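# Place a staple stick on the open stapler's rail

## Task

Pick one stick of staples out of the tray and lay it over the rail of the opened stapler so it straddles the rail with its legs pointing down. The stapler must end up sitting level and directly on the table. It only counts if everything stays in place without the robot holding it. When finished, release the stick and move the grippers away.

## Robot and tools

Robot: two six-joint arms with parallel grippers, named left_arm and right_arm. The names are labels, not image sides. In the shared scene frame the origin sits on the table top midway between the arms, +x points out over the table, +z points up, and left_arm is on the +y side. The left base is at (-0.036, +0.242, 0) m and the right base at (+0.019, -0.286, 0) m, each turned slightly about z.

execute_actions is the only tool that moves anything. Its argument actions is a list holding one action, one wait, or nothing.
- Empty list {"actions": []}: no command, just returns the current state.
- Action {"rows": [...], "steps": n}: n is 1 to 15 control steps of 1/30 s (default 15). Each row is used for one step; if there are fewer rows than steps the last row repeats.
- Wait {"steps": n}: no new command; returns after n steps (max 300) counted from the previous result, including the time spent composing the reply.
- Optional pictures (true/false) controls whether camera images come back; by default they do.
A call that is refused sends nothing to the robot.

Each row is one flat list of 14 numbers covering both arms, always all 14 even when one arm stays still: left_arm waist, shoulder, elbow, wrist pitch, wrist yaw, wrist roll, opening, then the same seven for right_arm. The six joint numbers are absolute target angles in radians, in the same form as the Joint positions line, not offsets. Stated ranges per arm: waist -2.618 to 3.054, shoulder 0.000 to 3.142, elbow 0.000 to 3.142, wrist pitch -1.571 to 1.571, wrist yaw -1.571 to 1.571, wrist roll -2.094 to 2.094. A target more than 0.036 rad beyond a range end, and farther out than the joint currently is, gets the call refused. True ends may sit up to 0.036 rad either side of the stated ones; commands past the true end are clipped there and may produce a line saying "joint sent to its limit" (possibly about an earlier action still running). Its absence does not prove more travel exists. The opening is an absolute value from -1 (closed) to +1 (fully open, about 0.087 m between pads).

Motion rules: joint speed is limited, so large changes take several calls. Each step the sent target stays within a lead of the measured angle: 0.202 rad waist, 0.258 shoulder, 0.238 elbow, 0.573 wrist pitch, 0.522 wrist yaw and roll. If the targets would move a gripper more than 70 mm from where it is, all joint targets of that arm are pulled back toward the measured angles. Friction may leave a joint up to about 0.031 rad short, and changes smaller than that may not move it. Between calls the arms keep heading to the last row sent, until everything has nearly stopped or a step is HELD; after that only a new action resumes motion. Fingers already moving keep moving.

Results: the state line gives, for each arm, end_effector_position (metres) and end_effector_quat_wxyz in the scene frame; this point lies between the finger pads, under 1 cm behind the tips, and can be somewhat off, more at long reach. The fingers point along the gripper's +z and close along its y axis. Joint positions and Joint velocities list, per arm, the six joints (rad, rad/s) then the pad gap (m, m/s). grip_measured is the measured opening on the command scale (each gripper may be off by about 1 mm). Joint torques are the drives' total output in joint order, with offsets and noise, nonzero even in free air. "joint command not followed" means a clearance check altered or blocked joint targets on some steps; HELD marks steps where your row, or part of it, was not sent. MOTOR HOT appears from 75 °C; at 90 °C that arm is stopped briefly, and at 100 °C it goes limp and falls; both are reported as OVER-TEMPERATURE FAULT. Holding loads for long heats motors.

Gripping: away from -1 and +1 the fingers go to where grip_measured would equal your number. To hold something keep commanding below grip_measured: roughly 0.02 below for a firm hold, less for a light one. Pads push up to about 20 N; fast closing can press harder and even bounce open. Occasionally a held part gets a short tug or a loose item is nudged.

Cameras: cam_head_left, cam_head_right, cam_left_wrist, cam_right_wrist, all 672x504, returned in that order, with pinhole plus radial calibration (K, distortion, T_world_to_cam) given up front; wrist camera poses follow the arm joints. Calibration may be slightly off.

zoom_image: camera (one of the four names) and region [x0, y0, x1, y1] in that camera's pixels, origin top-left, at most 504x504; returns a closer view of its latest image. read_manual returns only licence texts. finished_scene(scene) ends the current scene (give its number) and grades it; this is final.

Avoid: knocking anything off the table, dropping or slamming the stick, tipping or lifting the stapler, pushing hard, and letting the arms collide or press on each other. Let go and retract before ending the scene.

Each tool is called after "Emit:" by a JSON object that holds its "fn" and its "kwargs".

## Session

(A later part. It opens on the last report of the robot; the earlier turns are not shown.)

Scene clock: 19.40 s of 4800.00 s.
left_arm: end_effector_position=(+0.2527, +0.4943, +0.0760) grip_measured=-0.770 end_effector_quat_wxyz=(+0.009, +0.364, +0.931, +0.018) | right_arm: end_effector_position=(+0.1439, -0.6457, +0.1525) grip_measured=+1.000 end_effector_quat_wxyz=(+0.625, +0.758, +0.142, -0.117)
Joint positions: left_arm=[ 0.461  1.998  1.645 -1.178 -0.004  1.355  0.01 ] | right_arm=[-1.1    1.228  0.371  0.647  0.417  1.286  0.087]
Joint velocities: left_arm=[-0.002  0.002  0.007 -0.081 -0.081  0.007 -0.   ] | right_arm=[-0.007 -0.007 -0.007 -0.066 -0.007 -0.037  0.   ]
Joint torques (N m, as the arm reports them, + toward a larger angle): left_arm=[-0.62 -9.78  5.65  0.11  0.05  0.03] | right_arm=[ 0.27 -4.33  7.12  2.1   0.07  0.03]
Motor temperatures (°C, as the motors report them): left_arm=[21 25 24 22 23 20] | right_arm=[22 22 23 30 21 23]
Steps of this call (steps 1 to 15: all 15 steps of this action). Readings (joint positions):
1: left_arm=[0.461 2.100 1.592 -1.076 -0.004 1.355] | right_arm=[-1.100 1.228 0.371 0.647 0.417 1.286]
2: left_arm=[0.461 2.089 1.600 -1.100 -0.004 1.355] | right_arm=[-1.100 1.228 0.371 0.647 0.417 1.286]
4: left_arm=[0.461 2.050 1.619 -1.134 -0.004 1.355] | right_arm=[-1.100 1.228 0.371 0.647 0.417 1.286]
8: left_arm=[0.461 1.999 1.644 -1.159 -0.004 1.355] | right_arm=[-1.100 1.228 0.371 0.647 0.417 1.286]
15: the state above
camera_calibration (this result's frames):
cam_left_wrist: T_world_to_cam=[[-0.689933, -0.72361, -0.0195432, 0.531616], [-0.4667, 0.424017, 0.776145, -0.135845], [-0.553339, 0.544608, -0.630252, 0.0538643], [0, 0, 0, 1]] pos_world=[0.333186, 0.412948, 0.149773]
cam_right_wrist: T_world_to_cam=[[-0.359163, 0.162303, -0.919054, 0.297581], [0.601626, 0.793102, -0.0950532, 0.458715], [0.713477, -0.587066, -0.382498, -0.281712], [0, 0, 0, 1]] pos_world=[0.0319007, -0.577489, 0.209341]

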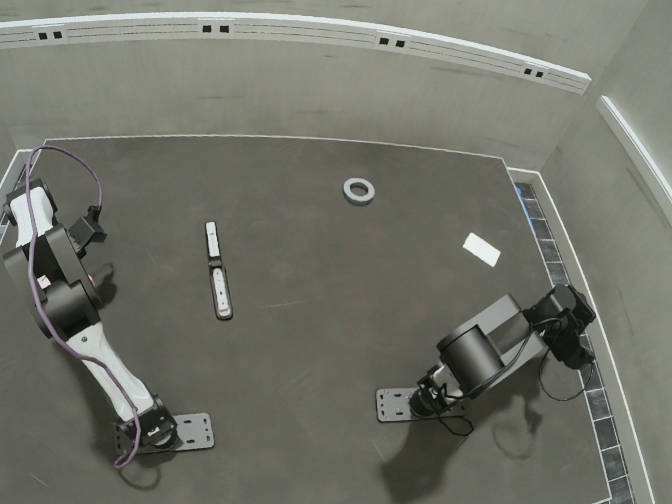

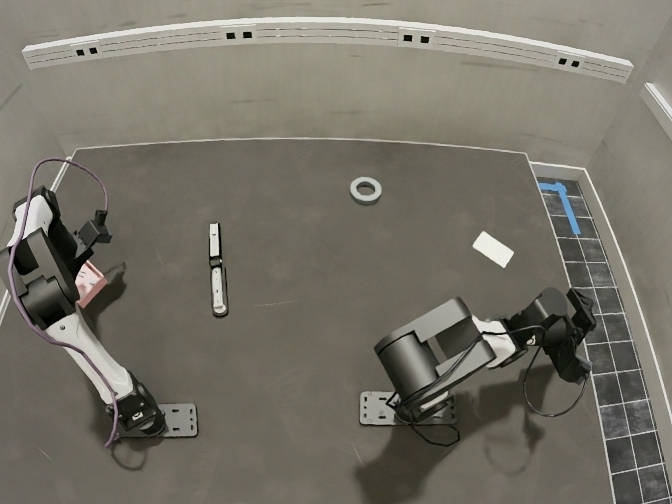

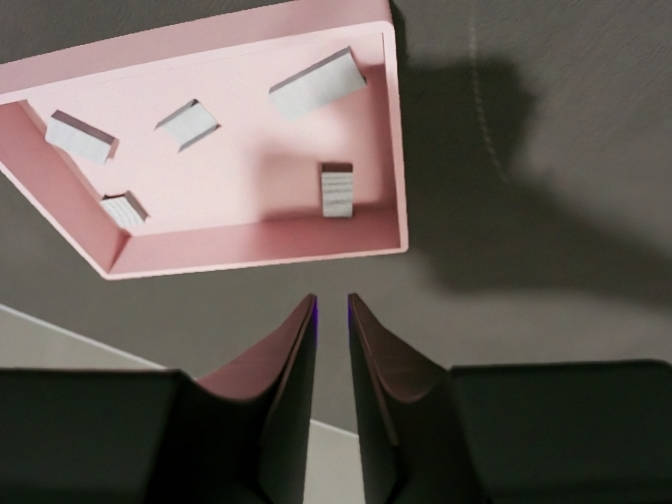

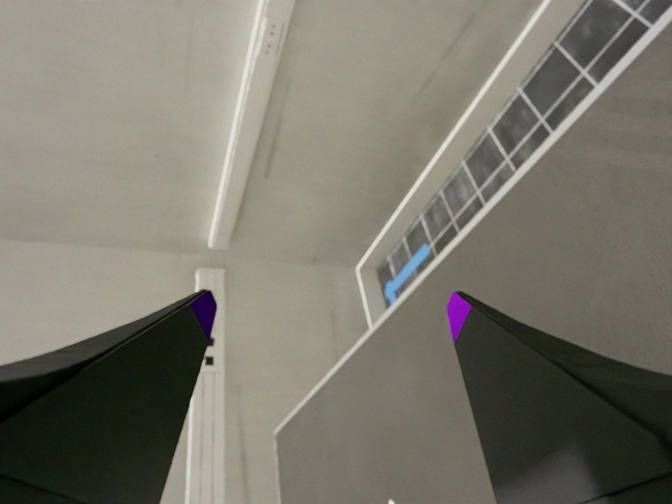

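Emit:
{"fn": "execute_actions", "kwargs": {"actions": [{"rows":[[0.478,2.03,1.63,-1.14,0,1.365,-0.5,-1.1,1.228,0.371,0.647,0.417,1.286,1],[0.478,2.06,1.6,-1.1,0,1.365,-0.5,-1.1,1.228,0.371,0.647,0.417,1.286,1],[0.478,2.08,1.58,-1.07,0,1.365,-0.5,-1.1,1.228,0.371,0.647,0.417,1.286,1],[0.478,2.11,1.572,-1.045,0,1.365,-0.5,-1.1,1.228,0.371,0.647,0.417,1.286,1]],"steps":15}], "pictures": false}}

Emit:
{"fn": "execute_actions", "kwargs": {"actions": [{"rows":[[0.478,2.143,1.572,-1.04,0,1.365,-0.5,-1.1,1.228,0.371,0.647,0.417,1.286,1]],"steps":15}]}}

Scene clock: 20.73 s of 4800.00 s.
left_arm: end_effector_position=(+0.2499, +0.4970, +0.0177) grip_measured=-0.500 end_effector_quat_wxyz=(-0.011, +0.361, +0.932, -0.012) | right_arm: end_effector_position=(+0.1439, -0.6457, +0.1525) grip_measured=+1.000 end_effector_quat_wxyz=(+0.625, +0.758, +0.142, -0.117)
Joint positions: left_arm=[ 0.471  2.112  1.577 -1.069 -0.004  1.359  0.022] | right_arm=[-1.1    1.228  0.371  0.647  0.417  1.286  0.087]
Joint velocities: left_arm=[-0.002 -0.012 -0.007  0.066 -0.007  0.051 -0.   ] | right_arm=[-0.012  0.002  0.027 -0.022  0.037 -0.037  0.   ]
Joint torques (N m, as the arm reports them, + toward a larger angle): left_arm=[  0.3  -10.67   4.56   0.28   0.06   0.15] | right_arm=[ 0.27 -4.33  7.13  2.1   0.07  0.02]
Motor temperatures (°C, as the motors report them): left_arm=[21 26 24 22 23 20] | right_arm=[22 22 23 30 21 23]
Steps of this call (steps 1 to 15: the robot went on to your last target; steps 16 to 25: nothing new was sent; steps 26 to 40: all 15 steps of this action). Readings (joint positions):
26: left_arm=[0.461 1.998 1.645 -1.181 -0.004 1.356] | right_arm=[-1.100 1.228 0.371 0.647 0.417 1.286]
27: left_arm=[0.463 2.000 1.641 -1.170 -0.004 1.357] | right_arm=[-1.100 1.228 0.371 0.647 0.417 1.286]
29: left_arm=[0.467 2.019 1.623 -1.134 -0.004 1.358] | right_arm=[-1.100 1.228 0.371 0.647 0.417 1.286]
33: left_arm=[0.471 2.094 1.588 -1.087 -0.004 1.359] | right_arm=[-1.100 1.228 0.371 0.647 0.417 1.286]
40: the state above

Scene clock: 21.23 s of 4800.00 s.
left_arm: end_effector_position=(+0.2512, +0.4979, +0.0160) grip_measured=-0.500 end_effector_quat_wxyz=(-0.010, +0.361, +0.932, -0.011) | right_arm: end_effector_position=(+0.1439, -0.6457, +0.1525) grip_measured=+1.000 end_effector_quat_wxyz=(+0.625, +0.758, +0.142, -0.117)
Joint positions: left_arm=[ 0.471  2.116  1.577 -1.061 -0.004  1.36   0.022] | right_arm=[-1.1    1.228  0.371  0.647  0.417  1.286  0.087]
Joint velocities: left_arm=[-0.012 -0.002  0.002 -0.022 -0.007 -0.051  0.001] | right_arm=[ 0.007  0.007  0.007  0.007 -0.022  0.007  0.   ]
Joint torques (N m, as the arm reports them, + toward a larger angle): left_arm=[ 0.35 -8.59  4.57  0.3   0.05  0.16] | right_arm=[ 0.27 -4.32  7.13  2.09  0.07  0.03]
Motor temperatures (°C, as the motors report them): left_arm=[21 26 24 22 23 20] | right_arm=[22 22 23 30 21 23]
Steps of this call (steps 1 to 15: all 15 steps of this action). Readings (joint positions):
1: left_arm=[0.471 2.112 1.577 -1.067 -0.004 1.360] | right_arm=[-1.100 1.228 0.371 0.647 0.417 1.286]
2: left_arm=[0.471 2.112 1.577 -1.064 -0.004 1.360] | right_arm=[-1.100 1.228 0.371 0.647 0.417 1.286]
4: left_arm=[0.471 2.114 1.577 -1.061 -0.004 1.360] | right_arm=[-1.100 1.228 0.371 0.647 0.417 1.286]
8: left_arm=[0.471 2.116 1.577 -1.061 -0.004 1.360] | right_arm=[-1.100 1.228 0.371 0.647 0.417 1.286]
15: the state above
camera_calibration (this result's frames):
cam_left_wrist: T_world_to_cam=[[-0.685561, -0.726469, 0.0474264, 0.531285], [-0.425344, 0.452559, 0.783756, -0.116221], [-0.590837, 0.51714, -0.619256, 0.0361512], [0, 0, 0, 1]] pos_world=[0.336154, 0.419864, 0.0882788]
cam_right_wrist: T_world_to_cam=[[-0.359163, 0.162303, -0.919054, 0.297581], [0.601626, 0.793102, -0.0950532, 0.458715], [0.713477, -0.587066, -0.382498, -0.281712], [0, 0, 0, 1]] pos_world=[0.0319007, -0.577489, 0.209341]

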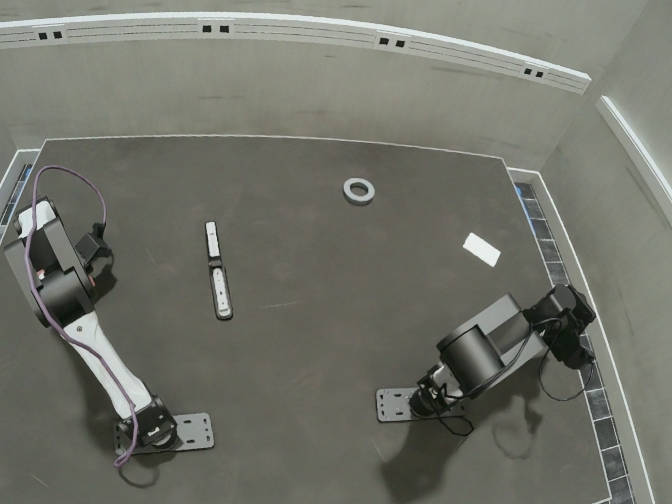

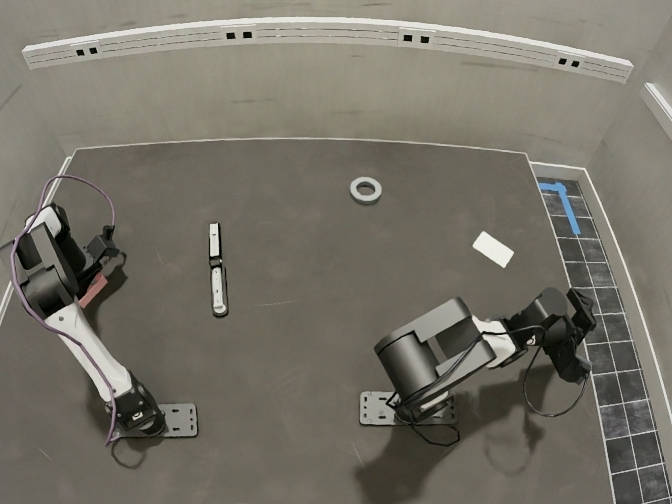

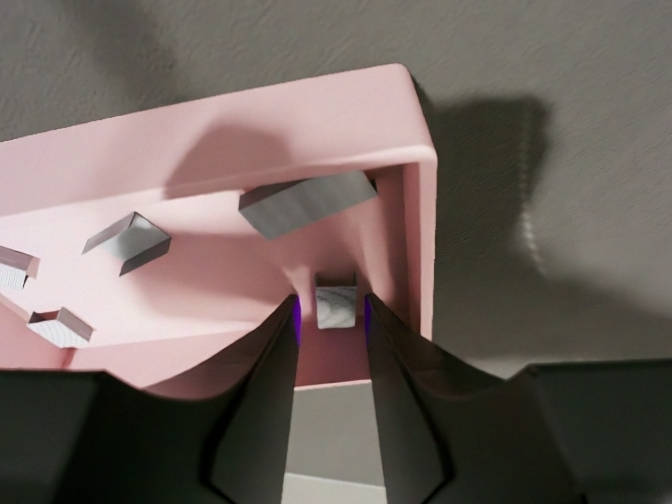

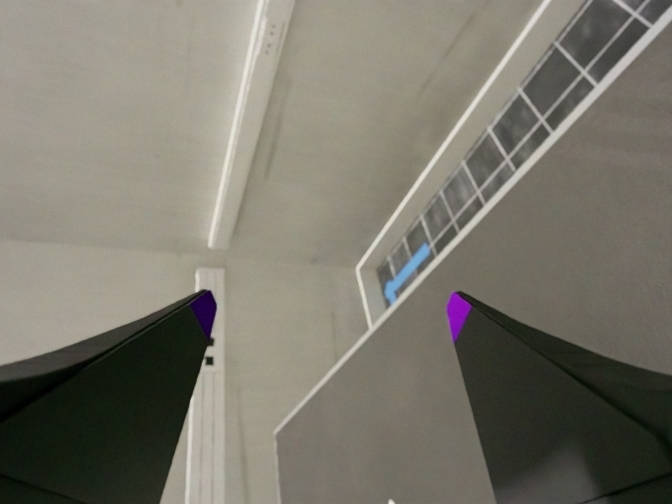

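Emit:
{"fn": "execute_actions", "kwargs": {"actions": [{"rows":[[0.474,2.118,1.572,-1.05,0,1.365,-0.56,-1.1,1.228,0.371,0.647,0.417,1.286,1],[0.474,2.118,1.572,-1.05,0,1.365,-0.62,-1.1,1.228,0.371,0.647,0.417,1.286,1],[0.474,2.118,1.572,-1.05,0,1.365,-0.68,-1.1,1.228,0.371,0.647,0.417,1.286,1],[0.474,2.118,1.572,-1.05,0,1.365,-0.72,-1.1,1.228,0.371,0.647,0.417,1.286,1],[0.474,2.118,1.572,-1.05,0,1.365,-0.78,-1.1,1.228,0.371,0.647,0.417,1.286,1]],"steps":15}]}}

Scene clock: 22.40 s of 4800.00 s.
left_arm: end_effector_position=(+0.2519, +0.4985, +0.0159) grip_measured=-0.741 end_effector_quat_wxyz=(-0.009, +0.362, +0.932, -0.009) | right_arm: end_effector_position=(+0.1439, -0.6457, +0.1525) grip_measured=+1.000 end_effector_quat_wxyz=(+0.625, +0.758, +0.142, -0.117)
Joint positions: left_arm=[ 0.471  2.116  1.577 -1.057 -0.004  1.361  0.011] | right_arm=[-1.1    1.228  0.371  0.647  0.417  1.286  0.087]
Joint velocities: left_arm=[-0.012 -0.002 -0.002 -0.051 -0.095 -0.022 -0.   ] | right_arm=[-0.007  0.012 -0.012  0.066 -0.007 -0.022  0.   ]
Joint torques (N m, as the arm reports them, + toward a larger angle): left_arm=[ -0.04 -10.39   4.59   0.18   0.05   0.13] | right_arm=[ 0.27 -4.32  7.13  2.1   0.07  0.03]
Motor temperatures (°C, as the motors report them): left_arm=[21 26 24 22 23 20] | right_arm=[22 22 23 30 21 23]
Steps of this call (steps 1 to 15: the robot went on to your last target; steps 16 to 20: nothing new was sent; steps 21 to 35: all 15 steps of this action). Readings (joint positions):
21: left_arm=[0.471 2.116 1.577 -1.060 -0.004 1.360] | right_arm=[-1.100 1.228 0.371 0.647 0.417 1.286]
22: left_arm=[0.471 2.116 1.577 -1.059 -0.004 1.361] | right_arm=[-1.100 1.228 0.371 0.647 0.417 1.286]
24: left_arm=[0.471 2.116 1.577 -1.057 -0.004 1.361] | right_arm=[-1.100 1.228 0.371 0.647 0.417 1.286]
28: left_arm=[0.471 2.116 1.577 -1.057 -0.004 1.361] | right_arm=[-1.100 1.228 0.371 0.647 0.417 1.286]
35: the state above
camera_calibration (this result's frames):
cam_left_wrist: T_world_to_cam=[[-0.686797, -0.725512, 0.0440747, 0.532076], [-0.426858, 0.451674, 0.783443, -0.115283], [-0.588305, 0.519253, -0.619899, 0.0345914], [0, 0, 0, 1]] pos_world=[0.336569, 0.420136, 0.0883096]
cam_right_wrist: T_world_to_cam=[[-0.359163, 0.162303, -0.919054, 0.297581], [0.601626, 0.793102, -0.0950532, 0.458715], [0.713477, -0.587066, -0.382498, -0.281712], [0, 0, 0, 1]] pos_world=[0.0319007, -0.577489, 0.209341]

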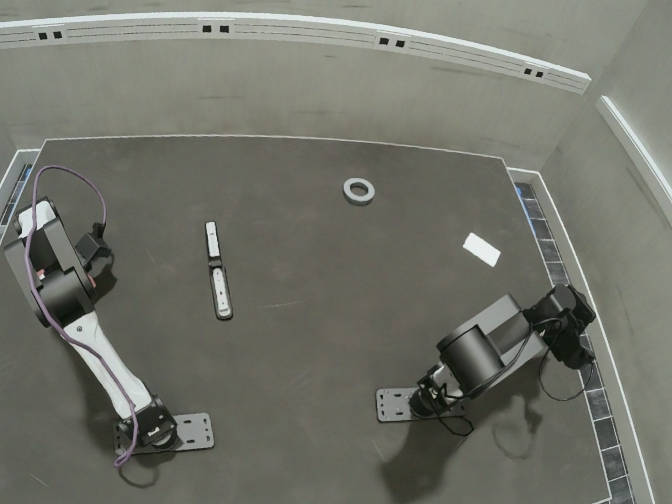

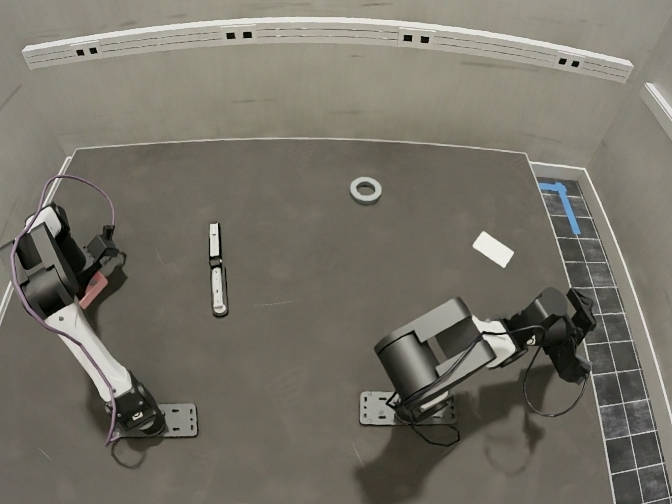

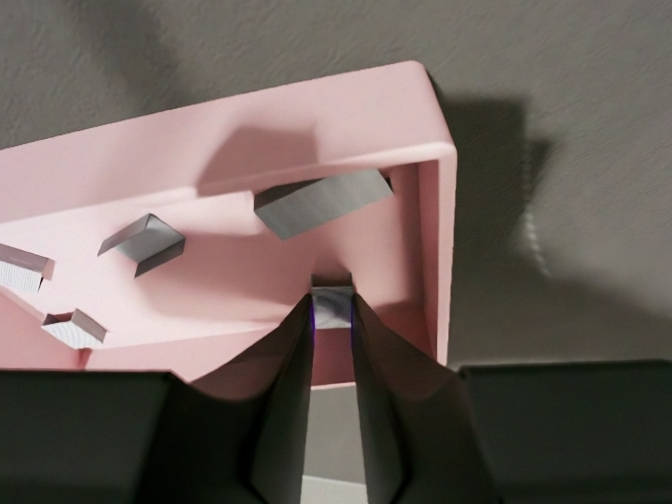

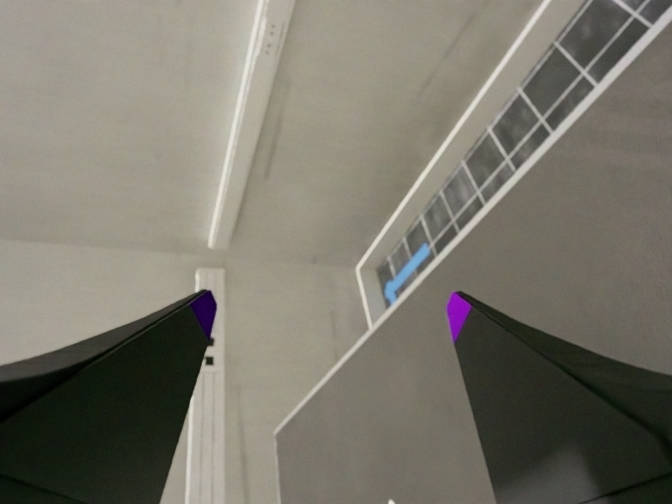

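Emit:
{"fn": "execute_actions", "kwargs": {"actions": [{"rows":[[0.474,2.08,1.59,-1.08,0,1.365,-0.77,-1.1,1.228,0.371,0.647,0.417,1.286,1],[0.474,2.04,1.61,-1.12,0,1.365,-0.77,-1.1,1.228,0.371,0.647,0.417,1.286,1],[0.474,1.95,1.62,-1.22,0,1.365,-0.77,-1.1,1.228,0.371,0.647,0.417,1.286,1]],"steps":12}], "pictures": false}}

Emit:
{"fn": "execute_actions", "kwargs": {"actions": [{"rows":[[-0.385,1.84,1.5,-1.2,0,-0.45,-0.77,-1.1,1.228,0.371,0.647,0.417,1.286,1]],"steps":15}], "pictures": false}}

Emit:
{"fn": "execute_actions", "kwargs": {"actions": [{"steps":15}], "pictures": false}}

Emit:
{"fn": "execute_actions", "kwargs": {"actions": [{"rows":[[-0.385,1.89,1.445,-1.135,0,-0.45,-0.77,-1.1,1.228,0.371,0.647,0.417,1.286,1]],"steps":15}]}}

Scene clock: 24.97 s of 4800.00 s.
left_arm: end_effector_position=(+0.2450, +0.4935, +0.0905) grip_measured=-0.741 end_effector_quat_wxyz=(+0.017, +0.362, +0.932, +0.029) | right_arm: end_effector_position=(+0.1439, -0.6457, +0.1525) grip_measured=+1.000 end_effector_quat_wxyz=(+0.625, +0.758, +0.142, -0.117)
Joint positions: left_arm=[ 0.471  1.939  1.62  -1.185 -0.004  1.361  0.011] | right_arm=[-1.1    1.228  0.371  0.647  0.417  1.286  0.087]
Joint velocities: left_arm=[ 0.007  0.056 -0.002 -0.212  0.022  0.022  0.   ] | right_arm=[ 0.002  0.002  0.002 -0.037  0.007  0.022  0.   ]
Joint torques (N m, as the arm reports them, + toward a larger angle): left_arm=[-0.03 -9.05  5.41  0.2   0.05  0.13] | right_arm=[ 0.27 -4.31  7.12  2.09  0.07  0.03]
Motor temperatures (°C, as the motors report them): left_arm=[21 26 24 22 23 20] | right_arm=[22 22 23 31 21 23]
Steps of this call (steps 1 to 15: the robot went on to your last target; steps 16 to 65: nothing new was sent; steps 66 to 77: all 12 steps of this action). Readings (joint positions):
66: left_arm=[0.471 2.115 1.577 -1.057 -0.004 1.361] | right_arm=[-1.100 1.228 0.371 0.647 0.417 1.286]
67: left_arm=[0.471 2.109 1.578 -1.063 -0.004 1.361] | right_arm=[-1.100 1.228 0.371 0.647 0.417 1.286]
69: left_arm=[0.471 2.064 1.579 -1.107 -0.004 1.361] | right_arm=[-1.100 1.228 0.371 0.647 0.417 1.286]
73: left_arm=[0.471 1.956 1.611 -1.167 -0.004 1.361] | right_arm=[-1.100 1.228 0.371 0.647 0.417 1.286]
77: the state above

Scene clock: 25.47 s of 4800.00 s.
left_arm: end_effector_position=(+0.2779, +0.1893, +0.0869) grip_measured=-0.741 end_effector_quat_wxyz=(+0.020, +0.158, +0.987, +0.001) | right_arm: end_effector_position=(+0.1439, -0.6457, +0.1525) grip_measured=+1.000 end_effector_quat_wxyz=(+0.625, +0.758, +0.142, -0.117)
Joint positions: left_arm=[-0.335  1.873  1.523 -1.181 -0.003  0.133  0.011] | right_arm=[-1.1    1.228  0.371  0.647  0.417  1.286  0.087]
Joint velocities: left_arm=[-1.463 -0.007 -0.042 -0.007  0.081 -2.762  0.   ] | right_arm=[ 0.007 -0.002 -0.012 -0.007  0.051 -0.007  0.   ]
Joint torques (N m, as the arm reports them, + toward a larger angle): left_arm=[  3.43 -11.29   3.76   0.16  -0.15   0.07] | right_arm=[ 0.28 -4.31  7.11  2.1   0.07  0.03]
Motor temperatures (°C, as the motors report them): left_arm=[21 27 24 22 23 20] | right_arm=[22 22 23 31 21 23]
Steps of this call (steps 1 to 15: all 15 steps of this action). Readings (joint positions):
1: left_arm=[0.456 1.931 1.603 -1.178 -0.010 1.297] | right_arm=[-1.100 1.228 0.371 0.647 0.417 1.286]
2: left_arm=[0.426 1.915 1.577 -1.176 -0.015 1.218] | right_arm=[-1.100 1.228 0.371 0.647 0.417 1.286]
4: left_arm=[0.326 1.890 1.542 -1.181 -0.015 1.059] | right_arm=[-1.100 1.228 0.371 0.647 0.417 1.286]
8: left_arm=[0.085 1.874 1.527 -1.181 -0.011 0.731] | right_arm=[-1.100 1.228 0.371 0.647 0.417 1.286]
15: the state above

Scene clock: 25.97 s of 4800.00 s.
left_arm: end_effector_position=(+0.2698, +0.1485, +0.0858) grip_measured=-0.741 end_effector_quat_wxyz=(+0.014, -0.092, +0.996, -0.008) | right_arm: end_effector_position=(+0.1439, -0.6457, +0.1525) grip_measured=+1.000 end_effector_quat_wxyz=(+0.625, +0.758, +0.142, -0.117)
Joint positions: left_arm=[-0.39   1.873  1.517 -1.183  0.006 -0.424  0.011] | right_arm=[-1.1    1.228  0.371  0.647  0.417  1.286  0.087]
Joint velocities: left_arm=[ 0.007  0.002 -0.012  0.007  0.022 -0.212 -0.001] | right_arm=[ 0.002  0.007 -0.012  0.022  0.051  0.007  0.   ]
Joint torques (N m, as the arm reports them, + toward a larger angle): left_arm=[  0.12 -11.27   4.08   0.15  -0.12   0.06] | right_arm=[ 0.27 -4.33  7.12  2.1   0.06  0.03]
Motor temperatures (°C, as the motors report them): left_arm=[21 27 24 22 23 20] | right_arm=[22 22 23 31 21 23]
Steps of this call (steps 1 to 15: the robot went on to your last target). Readings (joint positions):
1: left_arm=[-0.377 1.873 1.522 -1.181 0.002 0.033] | right_arm=[-1.100 1.228 0.371 0.647 0.417 1.286]
2: left_arm=[-0.403 1.873 1.520 -1.181 0.007 -0.059] | right_arm=[-1.100 1.228 0.371 0.647 0.417 1.286]
4: left_arm=[-0.414 1.873 1.518 -1.182 0.010 -0.198] | right_arm=[-1.100 1.228 0.371 0.647 0.417 1.286]
8: left_arm=[-0.392 1.873 1.517 -1.183 0.008 -0.345] | right_arm=[-1.100 1.228 0.371 0.647 0.417 1.286]
15: the state above

Scene clock: 26.47 s of 4800.00 s.
left_arm: end_effector_position=(+0.2606, +0.1500, +0.0709) grip_measured=-0.741 end_effector_quat_wxyz=(-0.002, -0.102, +0.995, -0.003) | right_arm: end_effector_position=(+0.1439, -0.6457, +0.1525) grip_measured=+1.000 end_effector_quat_wxyz=(+0.625, +0.758, +0.142, -0.117)
Joint positions: left_arm=[-0.39   1.876  1.457 -1.153  0.006 -0.444  0.011] | right_arm=[-1.1    1.228  0.371  0.647  0.417  1.286  0.087]
Joint velocities: left_arm=[-0.007 -0.007  0.007  0.037 -0.007  0.051  0.   ] | right_arm=[-0.007  0.002  0.007  0.066 -0.007 -0.022  0.   ]
Joint torques (N m, as the arm reports them, + toward a larger angle): left_arm=[ 0.09 -7.83  4.32  0.37 -0.12  0.04] | right_arm=[ 0.27 -4.31  7.12  2.1   0.07  0.03]
Motor temperatures (°C, as the motors report them): left_arm=[21 27 24 22 23 20] | right_arm=[22 22 23 31 21 23]
Steps of this call (steps 1 to 15: all 15 steps of this action). Readings (joint positions):
1: left_arm=[-0.390 1.873 1.507 -1.174 0.006 -0.429] | right_arm=[-1.100 1.228 0.371 0.647 0.417 1.286]
2: left_arm=[-0.390 1.873 1.495 -1.165 0.006 -0.432] | right_arm=[-1.100 1.228 0.371 0.647 0.417 1.286]
4: left_arm=[-0.390 1.876 1.468 -1.160 0.006 -0.436] | right_arm=[-1.100 1.228 0.371 0.647 0.417 1.286]
8: left_arm=[-0.390 1.876 1.457 -1.159 0.006 -0.441] | right_arm=[-1.100 1.228 0.371 0.647 0.417 1.286]
15: the state above
camera_calibration (this result's frames):
cam_left_wrist: T_world_to_cam=[[0.186016, -0.982219, 0.0253785, 0.0951251], [-0.617133, -0.0966979, 0.780894, 0.134704], [-0.764555, -0.16092, -0.624147, 0.403], [0, 0, 0, 1]] pos_world=[0.373551, 0.17131, 0.143928]
cam_right_wrist: T_world_to_cam=[[-0.359163, 0.162303, -0.919054, 0.297581], [0.601626, 0.793102, -0.0950532, 0.458715], [0.713477, -0.587066, -0.382498, -0.281712], [0, 0, 0, 1]] pos_world=[0.0319007, -0.577489, 0.209341]

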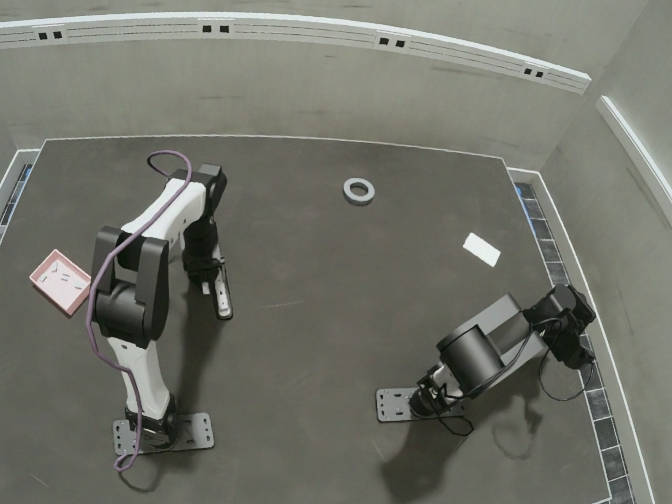

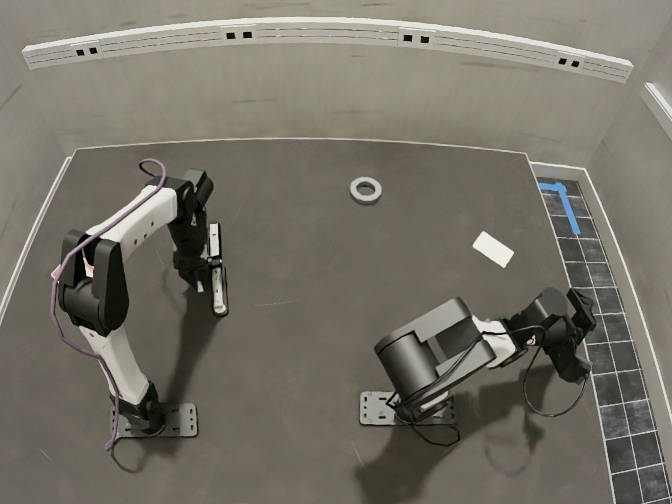

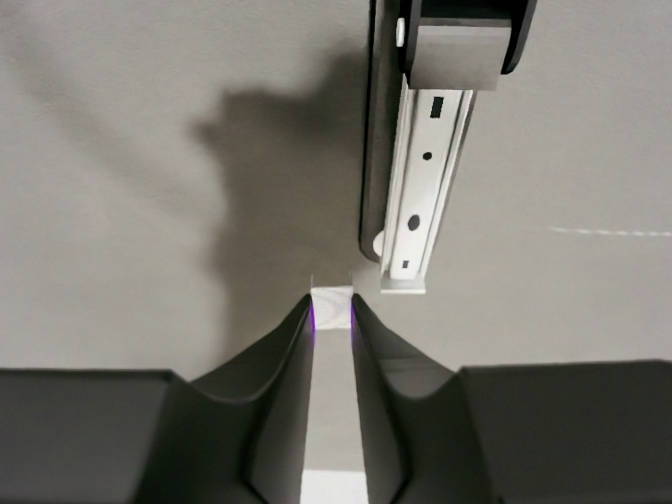

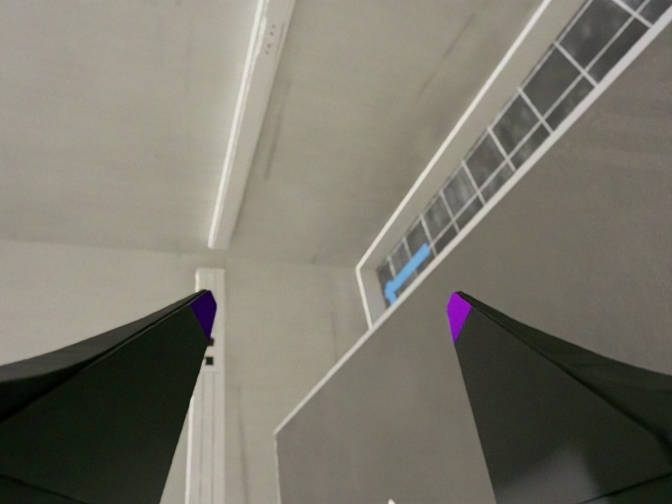

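Emit:
{"fn": "execute_actions", "kwargs": {"actions": [{"rows":[[-0.48,1.9,1.487,-1.135,0,-0.537,-0.77,-1.1,1.228,0.371,0.647,0.417,1.286,1]],"steps":10}], "pictures": false}}

Emit:
{"fn": "execute_actions", "kwargs": {"actions": [{"rows":[[-0.48,1.96,1.475,-1.085,0,-0.537,-0.77,-1.1,1.228,0.371,0.647,0.417,1.286,1]],"steps":15}]}}

Emit:
{"fn": "zoom_image", "kwargs": {"camera": "cam_left_wrist", "region": [230,180,430,380]}}

Scene clock: 27.97 s of 4800.00 s.
left_arm: end_effector_position=(+0.2564, +0.1180, +0.0739) grip_measured=-0.741 end_effector_quat_wxyz=(+0.008, -0.093, +0.996, -0.004) | right_arm: end_effector_position=(+0.1439, -0.6457, +0.1525) grip_measured=+1.000 end_effector_quat_wxyz=(+0.625, +0.758, +0.142, -0.117)
Joint positions: left_arm=[-0.485  1.876  1.472 -1.148  0.001 -0.522  0.011] | right_arm=[-1.1    1.228  0.371  0.647  0.417  1.286  0.087]
Joint velocities: left_arm=[-0.012  0.007  0.012  0.022  0.007 -0.066 -0.   ] | right_arm=[-0.007 -0.007 -0.027 -0.022  0.051  0.051  0.   ]
Joint torques (N m, as the arm reports them, + toward a larger angle): left_arm=[ 0.12 -7.14  6.44  0.37 -0.08  0.04] | right_arm=[ 0.28 -4.31  7.12  2.1   0.07  0.03]
Motor temperatures (°C, as the motors report them): left_arm=[21 27 24 22 23 20] | right_arm=[22 22 24 31 21 23]
Steps of this call (steps 1 to 15: the robot went on to your last target; steps 16 to 35: nothing new was sent; steps 36 to 45: all 10 steps of this action). Readings (joint positions):
36: left_arm=[-0.398 1.876 1.459 -1.152 0.002 -0.459] | right_arm=[-1.100 1.228 0.371 0.647 0.417 1.286]
37: left_arm=[-0.415 1.876 1.462 -1.152 -0.000 -0.475] | right_arm=[-1.100 1.228 0.371 0.647 0.417 1.286]
39: left_arm=[-0.457 1.876 1.469 -1.151 -0.000 -0.495] | right_arm=[-1.100 1.228 0.371 0.647 0.417 1.286]
43: left_arm=[-0.485 1.876 1.472 -1.148 0.001 -0.516] | right_arm=[-1.100 1.228 0.371 0.647 0.417 1.286]
45: the state above

Scene clock: 28.47 s of 4800.00 s.
left_arm: end_effector_position=(+0.2635, +0.1151, +0.0499) grip_measured=-0.741 end_effector_quat_wxyz=(-0.006, -0.098, +0.995, +0.002) | right_arm: end_effector_position=(+0.1439, -0.6457, +0.1525) grip_measured=+1.000 end_effector_quat_wxyz=(+0.625, +0.758, +0.142, -0.117)
Joint positions: left_arm=[-0.485  1.951  1.472 -1.103  0.001 -0.531  0.011] | right_arm=[-1.1    1.228  0.371  0.647  0.417  1.286  0.087]
Joint velocities: left_arm=[ 0.007 -0.007  0.002  0.007 -0.081 -0.066  0.   ] | right_arm=[ 0.007  0.007 -0.007 -0.007 -0.037 -0.007  0.   ]
Joint torques (N m, as the arm reports them, + toward a larger angle): left_arm=[ 0.1  -8.65  5.49  0.36 -0.08  0.02] | right_arm=[ 0.26 -4.31  7.13  2.1   0.07  0.03]
Motor temperatures (°C, as the motors report them): left_arm=[21 27 24 22 23 20] | right_arm=[22 22 24 31 21 23]
Steps of this call (steps 1 to 15: all 15 steps of this action). Readings (joint positions):
1: left_arm=[-0.485 1.883 1.472 -1.145 0.001 -0.524] | right_arm=[-1.100 1.228 0.371 0.647 0.417 1.286]
2: left_arm=[-0.485 1.892 1.472 -1.135 0.001 -0.525] | right_arm=[-1.100 1.228 0.371 0.647 0.417 1.286]
4: left_arm=[-0.485 1.922 1.472 -1.121 0.001 -0.528] | right_arm=[-1.100 1.228 0.371 0.647 0.417 1.286]
8: left_arm=[-0.485 1.951 1.472 -1.110 0.001 -0.530] | right_arm=[-1.100 1.228 0.371 0.647 0.417 1.286]
15: the state above
camera_calibration (this result's frames):
cam_left_wrist: T_world_to_cam=[[0.178278, -0.983853, 0.0158082, 0.0636288], [-0.611443, -0.09818, 0.785174, 0.147993], [-0.770944, -0.149645, -0.619074, 0.386653], [0, 0, 0, 1]] pos_world=[0.377233, 0.134992, 0.12216]
cam_right_wrist: T_world_to_cam=[[-0.359163, 0.162303, -0.919054, 0.297581], [0.601626, 0.793102, -0.0950532, 0.458715], [0.713477, -0.587066, -0.382498, -0.281712], [0, 0, 0, 1]] pos_world=[0.0319007, -0.577489, 0.209341]

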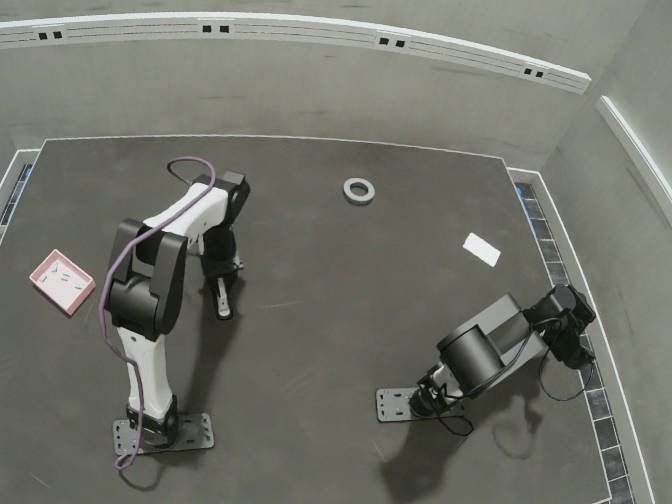

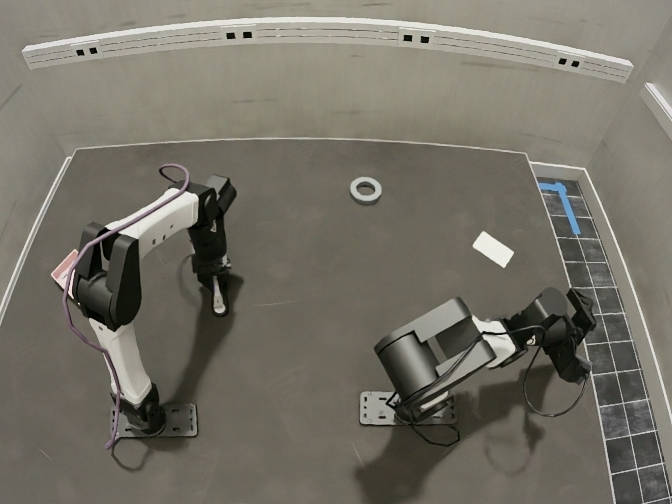

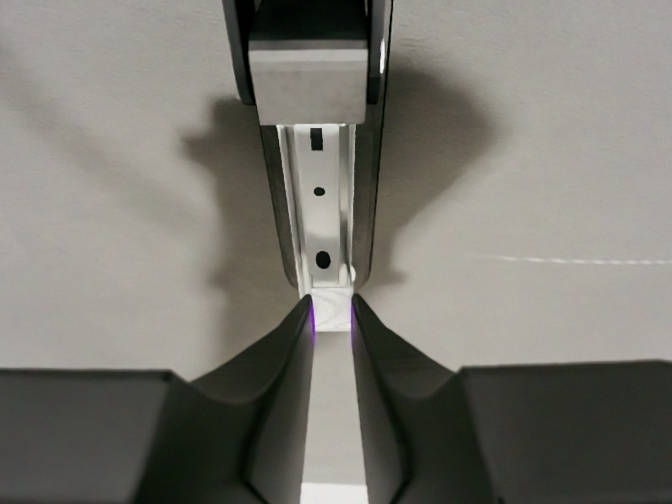

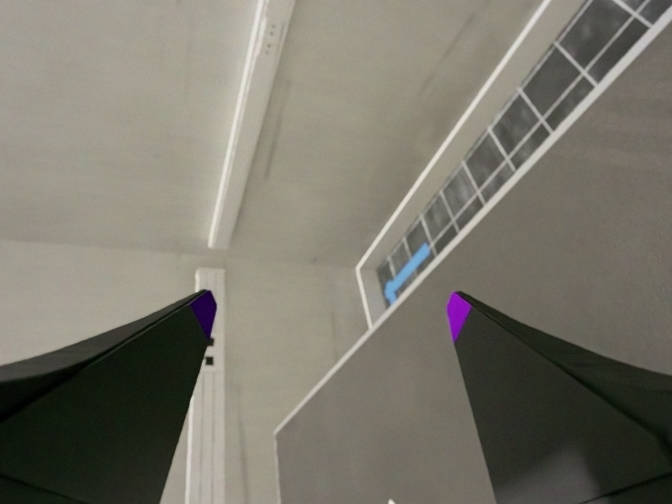

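Region (230, 180, 430, 380) of cam_left_wrist's 672x504 image, scaled by 2.520, with more detail than that image has.

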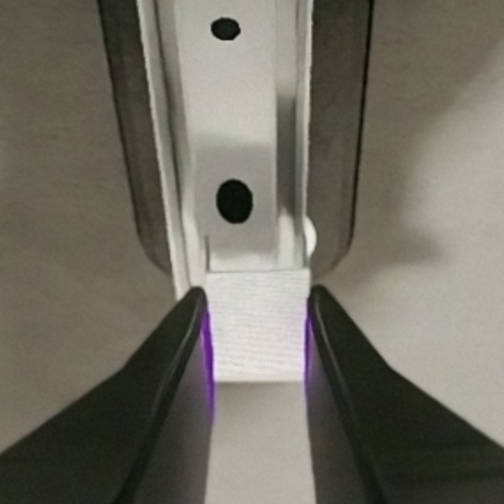

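Emit:
{"fn": "execute_actions", "kwargs": {"actions": [{"rows":[[-0.455,1.96,1.54,-1.11,0,-0.515,-0.77,-1.1,1.228,0.371,0.647,0.417,1.286,1],[-0.455,1.96,1.54,-1.11,0,-0.515,-0.77,-1.1,1.228,0.371,0.647,0.417,1.286,1],[-0.455,1.998,1.54,-1.11,0,-0.515,-0.77,-1.1,1.228,0.371,0.647,0.417,1.286,1]],"steps":15}]}}

Emit:
{"fn": "zoom_image", "kwargs": {"camera": "cam_left_wrist", "region": [230,180,430,380]}}

Scene clock: 29.83 s of 4800.00 s.
left_arm: end_effector_position=(+0.2802, +0.1187, +0.0535) grip_measured=-0.741 end_effector_quat_wxyz=(+0.006, -0.105, +0.994, -0.003) | right_arm: end_effector_position=(+0.1439, -0.6457, +0.1525) grip_measured=+1.000 end_effector_quat_wxyz=(+0.625, +0.758, +0.142, -0.117)
Joint positions: left_arm=[-0.46   1.978  1.529 -1.108  0.002 -0.52   0.011] | right_arm=[-1.1    1.228  0.371  0.647  0.417  1.286  0.087]
Joint velocities: left_arm=[-0.012 -0.002 -0.012 -0.007 -0.007 -0.007  0.001] | right_arm=[ 0.002 -0.012 -0.022  0.037 -0.022 -0.007  0.   ]
Joint torques (N m, as the arm reports them, + toward a larger angle): left_arm=[ 0.12 -8.23  6.12  0.23 -0.09  0.15] | right_arm=[ 0.27 -4.31  7.13  2.1   0.07  0.02]
Motor temperatures (°C, as the motors report them): left_arm=[21 27 24 22 23 20] | right_arm=[22 22 24 31 21 23]
Steps of this call (steps 1 to 15: the robot went on to your last target; steps 16 to 26: nothing new was sent; steps 27 to 41: all 15 steps of this action). Readings (joint positions):
27: left_arm=[-0.483 1.952 1.480 -1.108 0.002 -0.530] | right_arm=[-1.100 1.228 0.371 0.647 0.417 1.286]
28: left_arm=[-0.479 1.953 1.493 -1.110 0.002 -0.528] | right_arm=[-1.100 1.228 0.371 0.647 0.417 1.286]
30: left_arm=[-0.468 1.958 1.519 -1.109 0.002 -0.525] | right_arm=[-1.100 1.228 0.371 0.647 0.417 1.286]
34: left_arm=[-0.460 1.969 1.529 -1.108 0.002 -0.522] | right_arm=[-1.100 1.228 0.371 0.647 0.417 1.286]
41: the state above
camera_calibration (this result's frames):
cam_left_wrist: T_world_to_cam=[[0.191639, -0.981065, 0.0280304, 0.0593592], [-0.627988, -0.100621, 0.771691, 0.16141], [-0.754259, -0.165489, -0.63538, 0.400369], [0, 0, 0, 1]] pos_world=[0.39197, 0.140733, 0.128164]
cam_right_wrist: T_world_to_cam=[[-0.359163, 0.162303, -0.919054, 0.297581], [0.601626, 0.793102, -0.0950532, 0.458715], [0.713477, -0.587066, -0.382498, -0.281712], [0, 0, 0, 1]] pos_world=[0.0319007, -0.577489, 0.209341]

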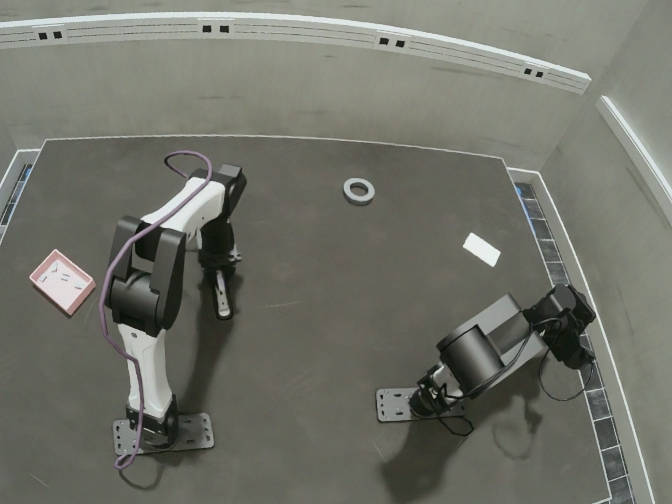

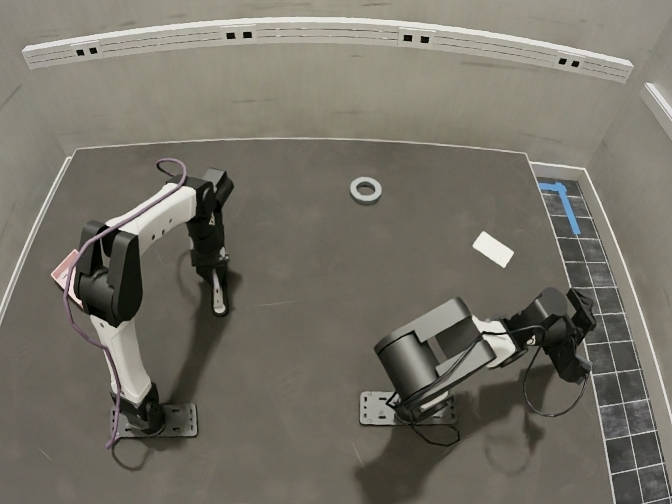

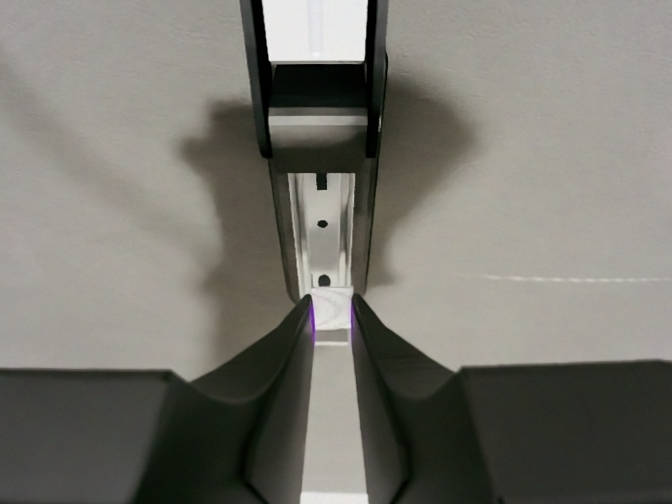

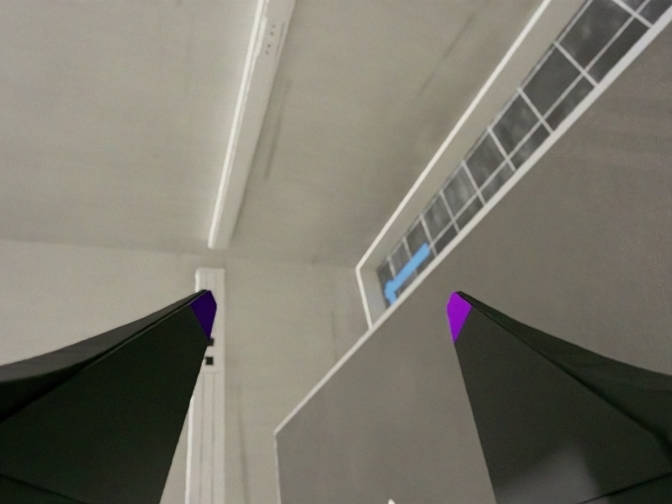

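Region (230, 180, 430, 380) of cam_left_wrist's 672x504 image, scaled by 2.520, with more detail than that image has.

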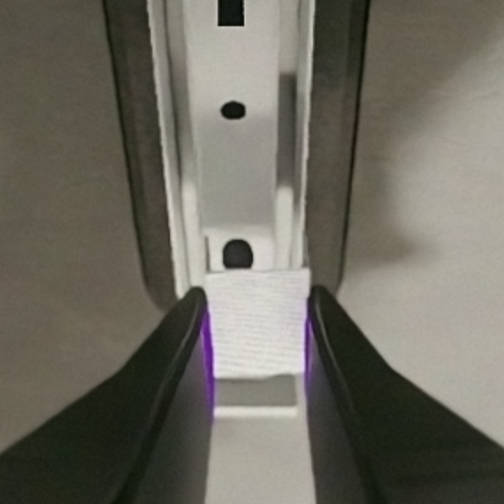

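Left 2.5 mm and lower.

Emit:
{"fn": "execute_actions", "kwargs": {"actions": [{"rows":[[-0.443,2.02,1.53,-1.1,0,-0.515,-0.77,-1.1,1.228,0.371,0.647,0.417,1.286,1]],"steps":15}]}}

Emit:
{"fn": "zoom_image", "kwargs": {"camera": "cam_left_wrist", "region": [230,180,430,380]}}

Scene clock: 30.70 s of 4800.00 s.
left_arm: end_effector_position=(+0.2800, +0.1220, +0.0462) grip_measured=-0.741 end_effector_quat_wxyz=(-0.005, -0.109, +0.994, +0.001) | right_arm: end_effector_position=(+0.1439, -0.6457, +0.1525) grip_measured=+1.000 end_effector_quat_wxyz=(+0.625, +0.758, +0.142, -0.117)
Joint positions: left_arm=[-0.451  2.001  1.529 -1.108  0.002 -0.52   0.011] | right_arm=[-1.1    1.228  0.371  0.647  0.417  1.286  0.087]
Joint velocities: left_arm=[ 0.002 -0.007 -0.007 -0.037 -0.139 -0.066 -0.   ] | right_arm=[ 0.002  0.002  0.012  0.037 -0.051  0.051  0.   ]
Joint torques (N m, as the arm reports them, + toward a larger angle): left_arm=[ 0.38 -8.44  5.29  0.29 -0.09  0.15] | right_arm=[ 0.27 -4.32  7.12  2.1   0.07  0.03]
Motor temperatures (°C, as the motors report them): left_arm=[21 27 24 22 23 20] | right_arm=[22 22 24 31 21 23]
Steps of this call (steps 1 to 11: the robot went on to your last target; steps 12 to 26: all 15 steps of this action). Readings (joint positions):
12: left_arm=[-0.459 1.980 1.529 -1.108 0.002 -0.520] | right_arm=[-1.100 1.228 0.371 0.647 0.417 1.286]
13: left_arm=[-0.458 1.983 1.529 -1.108 0.002 -0.520] | right_arm=[-1.100 1.228 0.371 0.647 0.417 1.286]
15: left_arm=[-0.454 1.992 1.529 -1.108 0.002 -0.520] | right_arm=[-1.100 1.228 0.371 0.647 0.417 1.286]
19: left_arm=[-0.451 2.001 1.529 -1.108 0.002 -0.520] | right_arm=[-1.100 1.228 0.371 0.647 0.417 1.286]
26: the state above
camera_calibration (this result's frames):
cam_left_wrist: T_world_to_cam=[[0.200725, -0.979497, 0.0171845, 0.0606185], [-0.610358, -0.111319, 0.784265, 0.163036], [-0.766272, -0.16791, -0.620188, 0.399103], [0, 0, 0, 1]] pos_world=[0.393164, 0.144538, 0.118614]
cam_right_wrist: T_world_to_cam=[[-0.359163, 0.162303, -0.919054, 0.297581], [0.601626, 0.793102, -0.0950532, 0.458715], [0.713477, -0.587066, -0.382498, -0.281712], [0, 0, 0, 1]] pos_world=[0.0319007, -0.577489, 0.209341]

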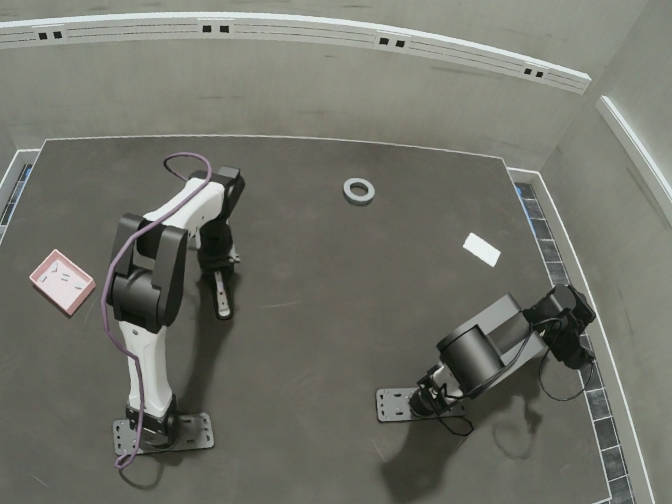

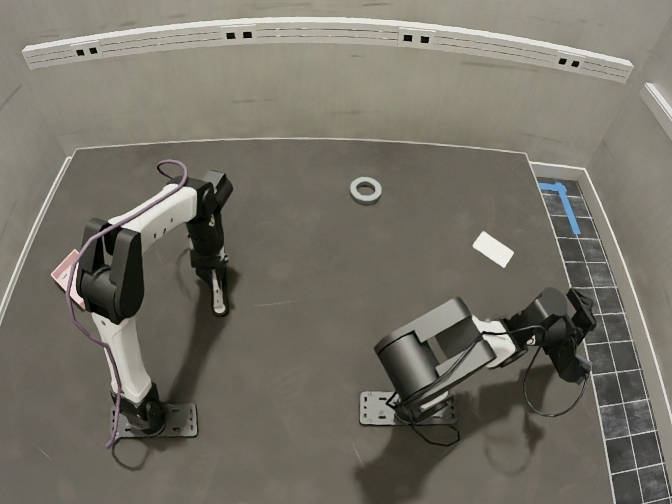

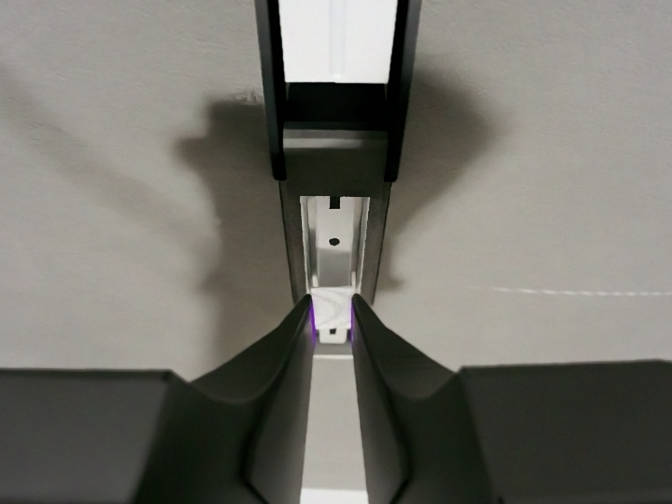

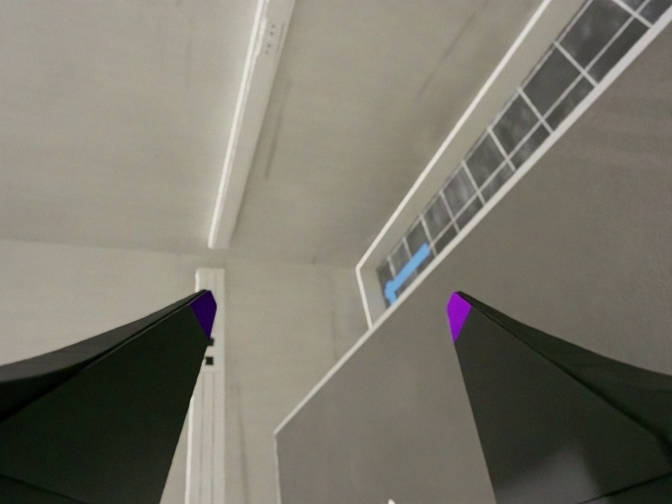

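Region (230, 180, 430, 380) of cam_left_wrist's 672x504 image, scaled by 2.520, with more detail than that image has.

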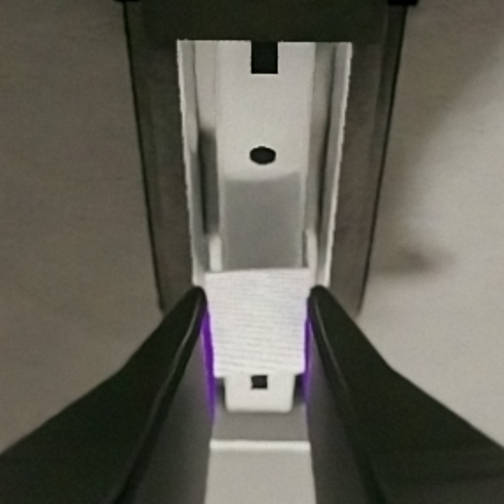

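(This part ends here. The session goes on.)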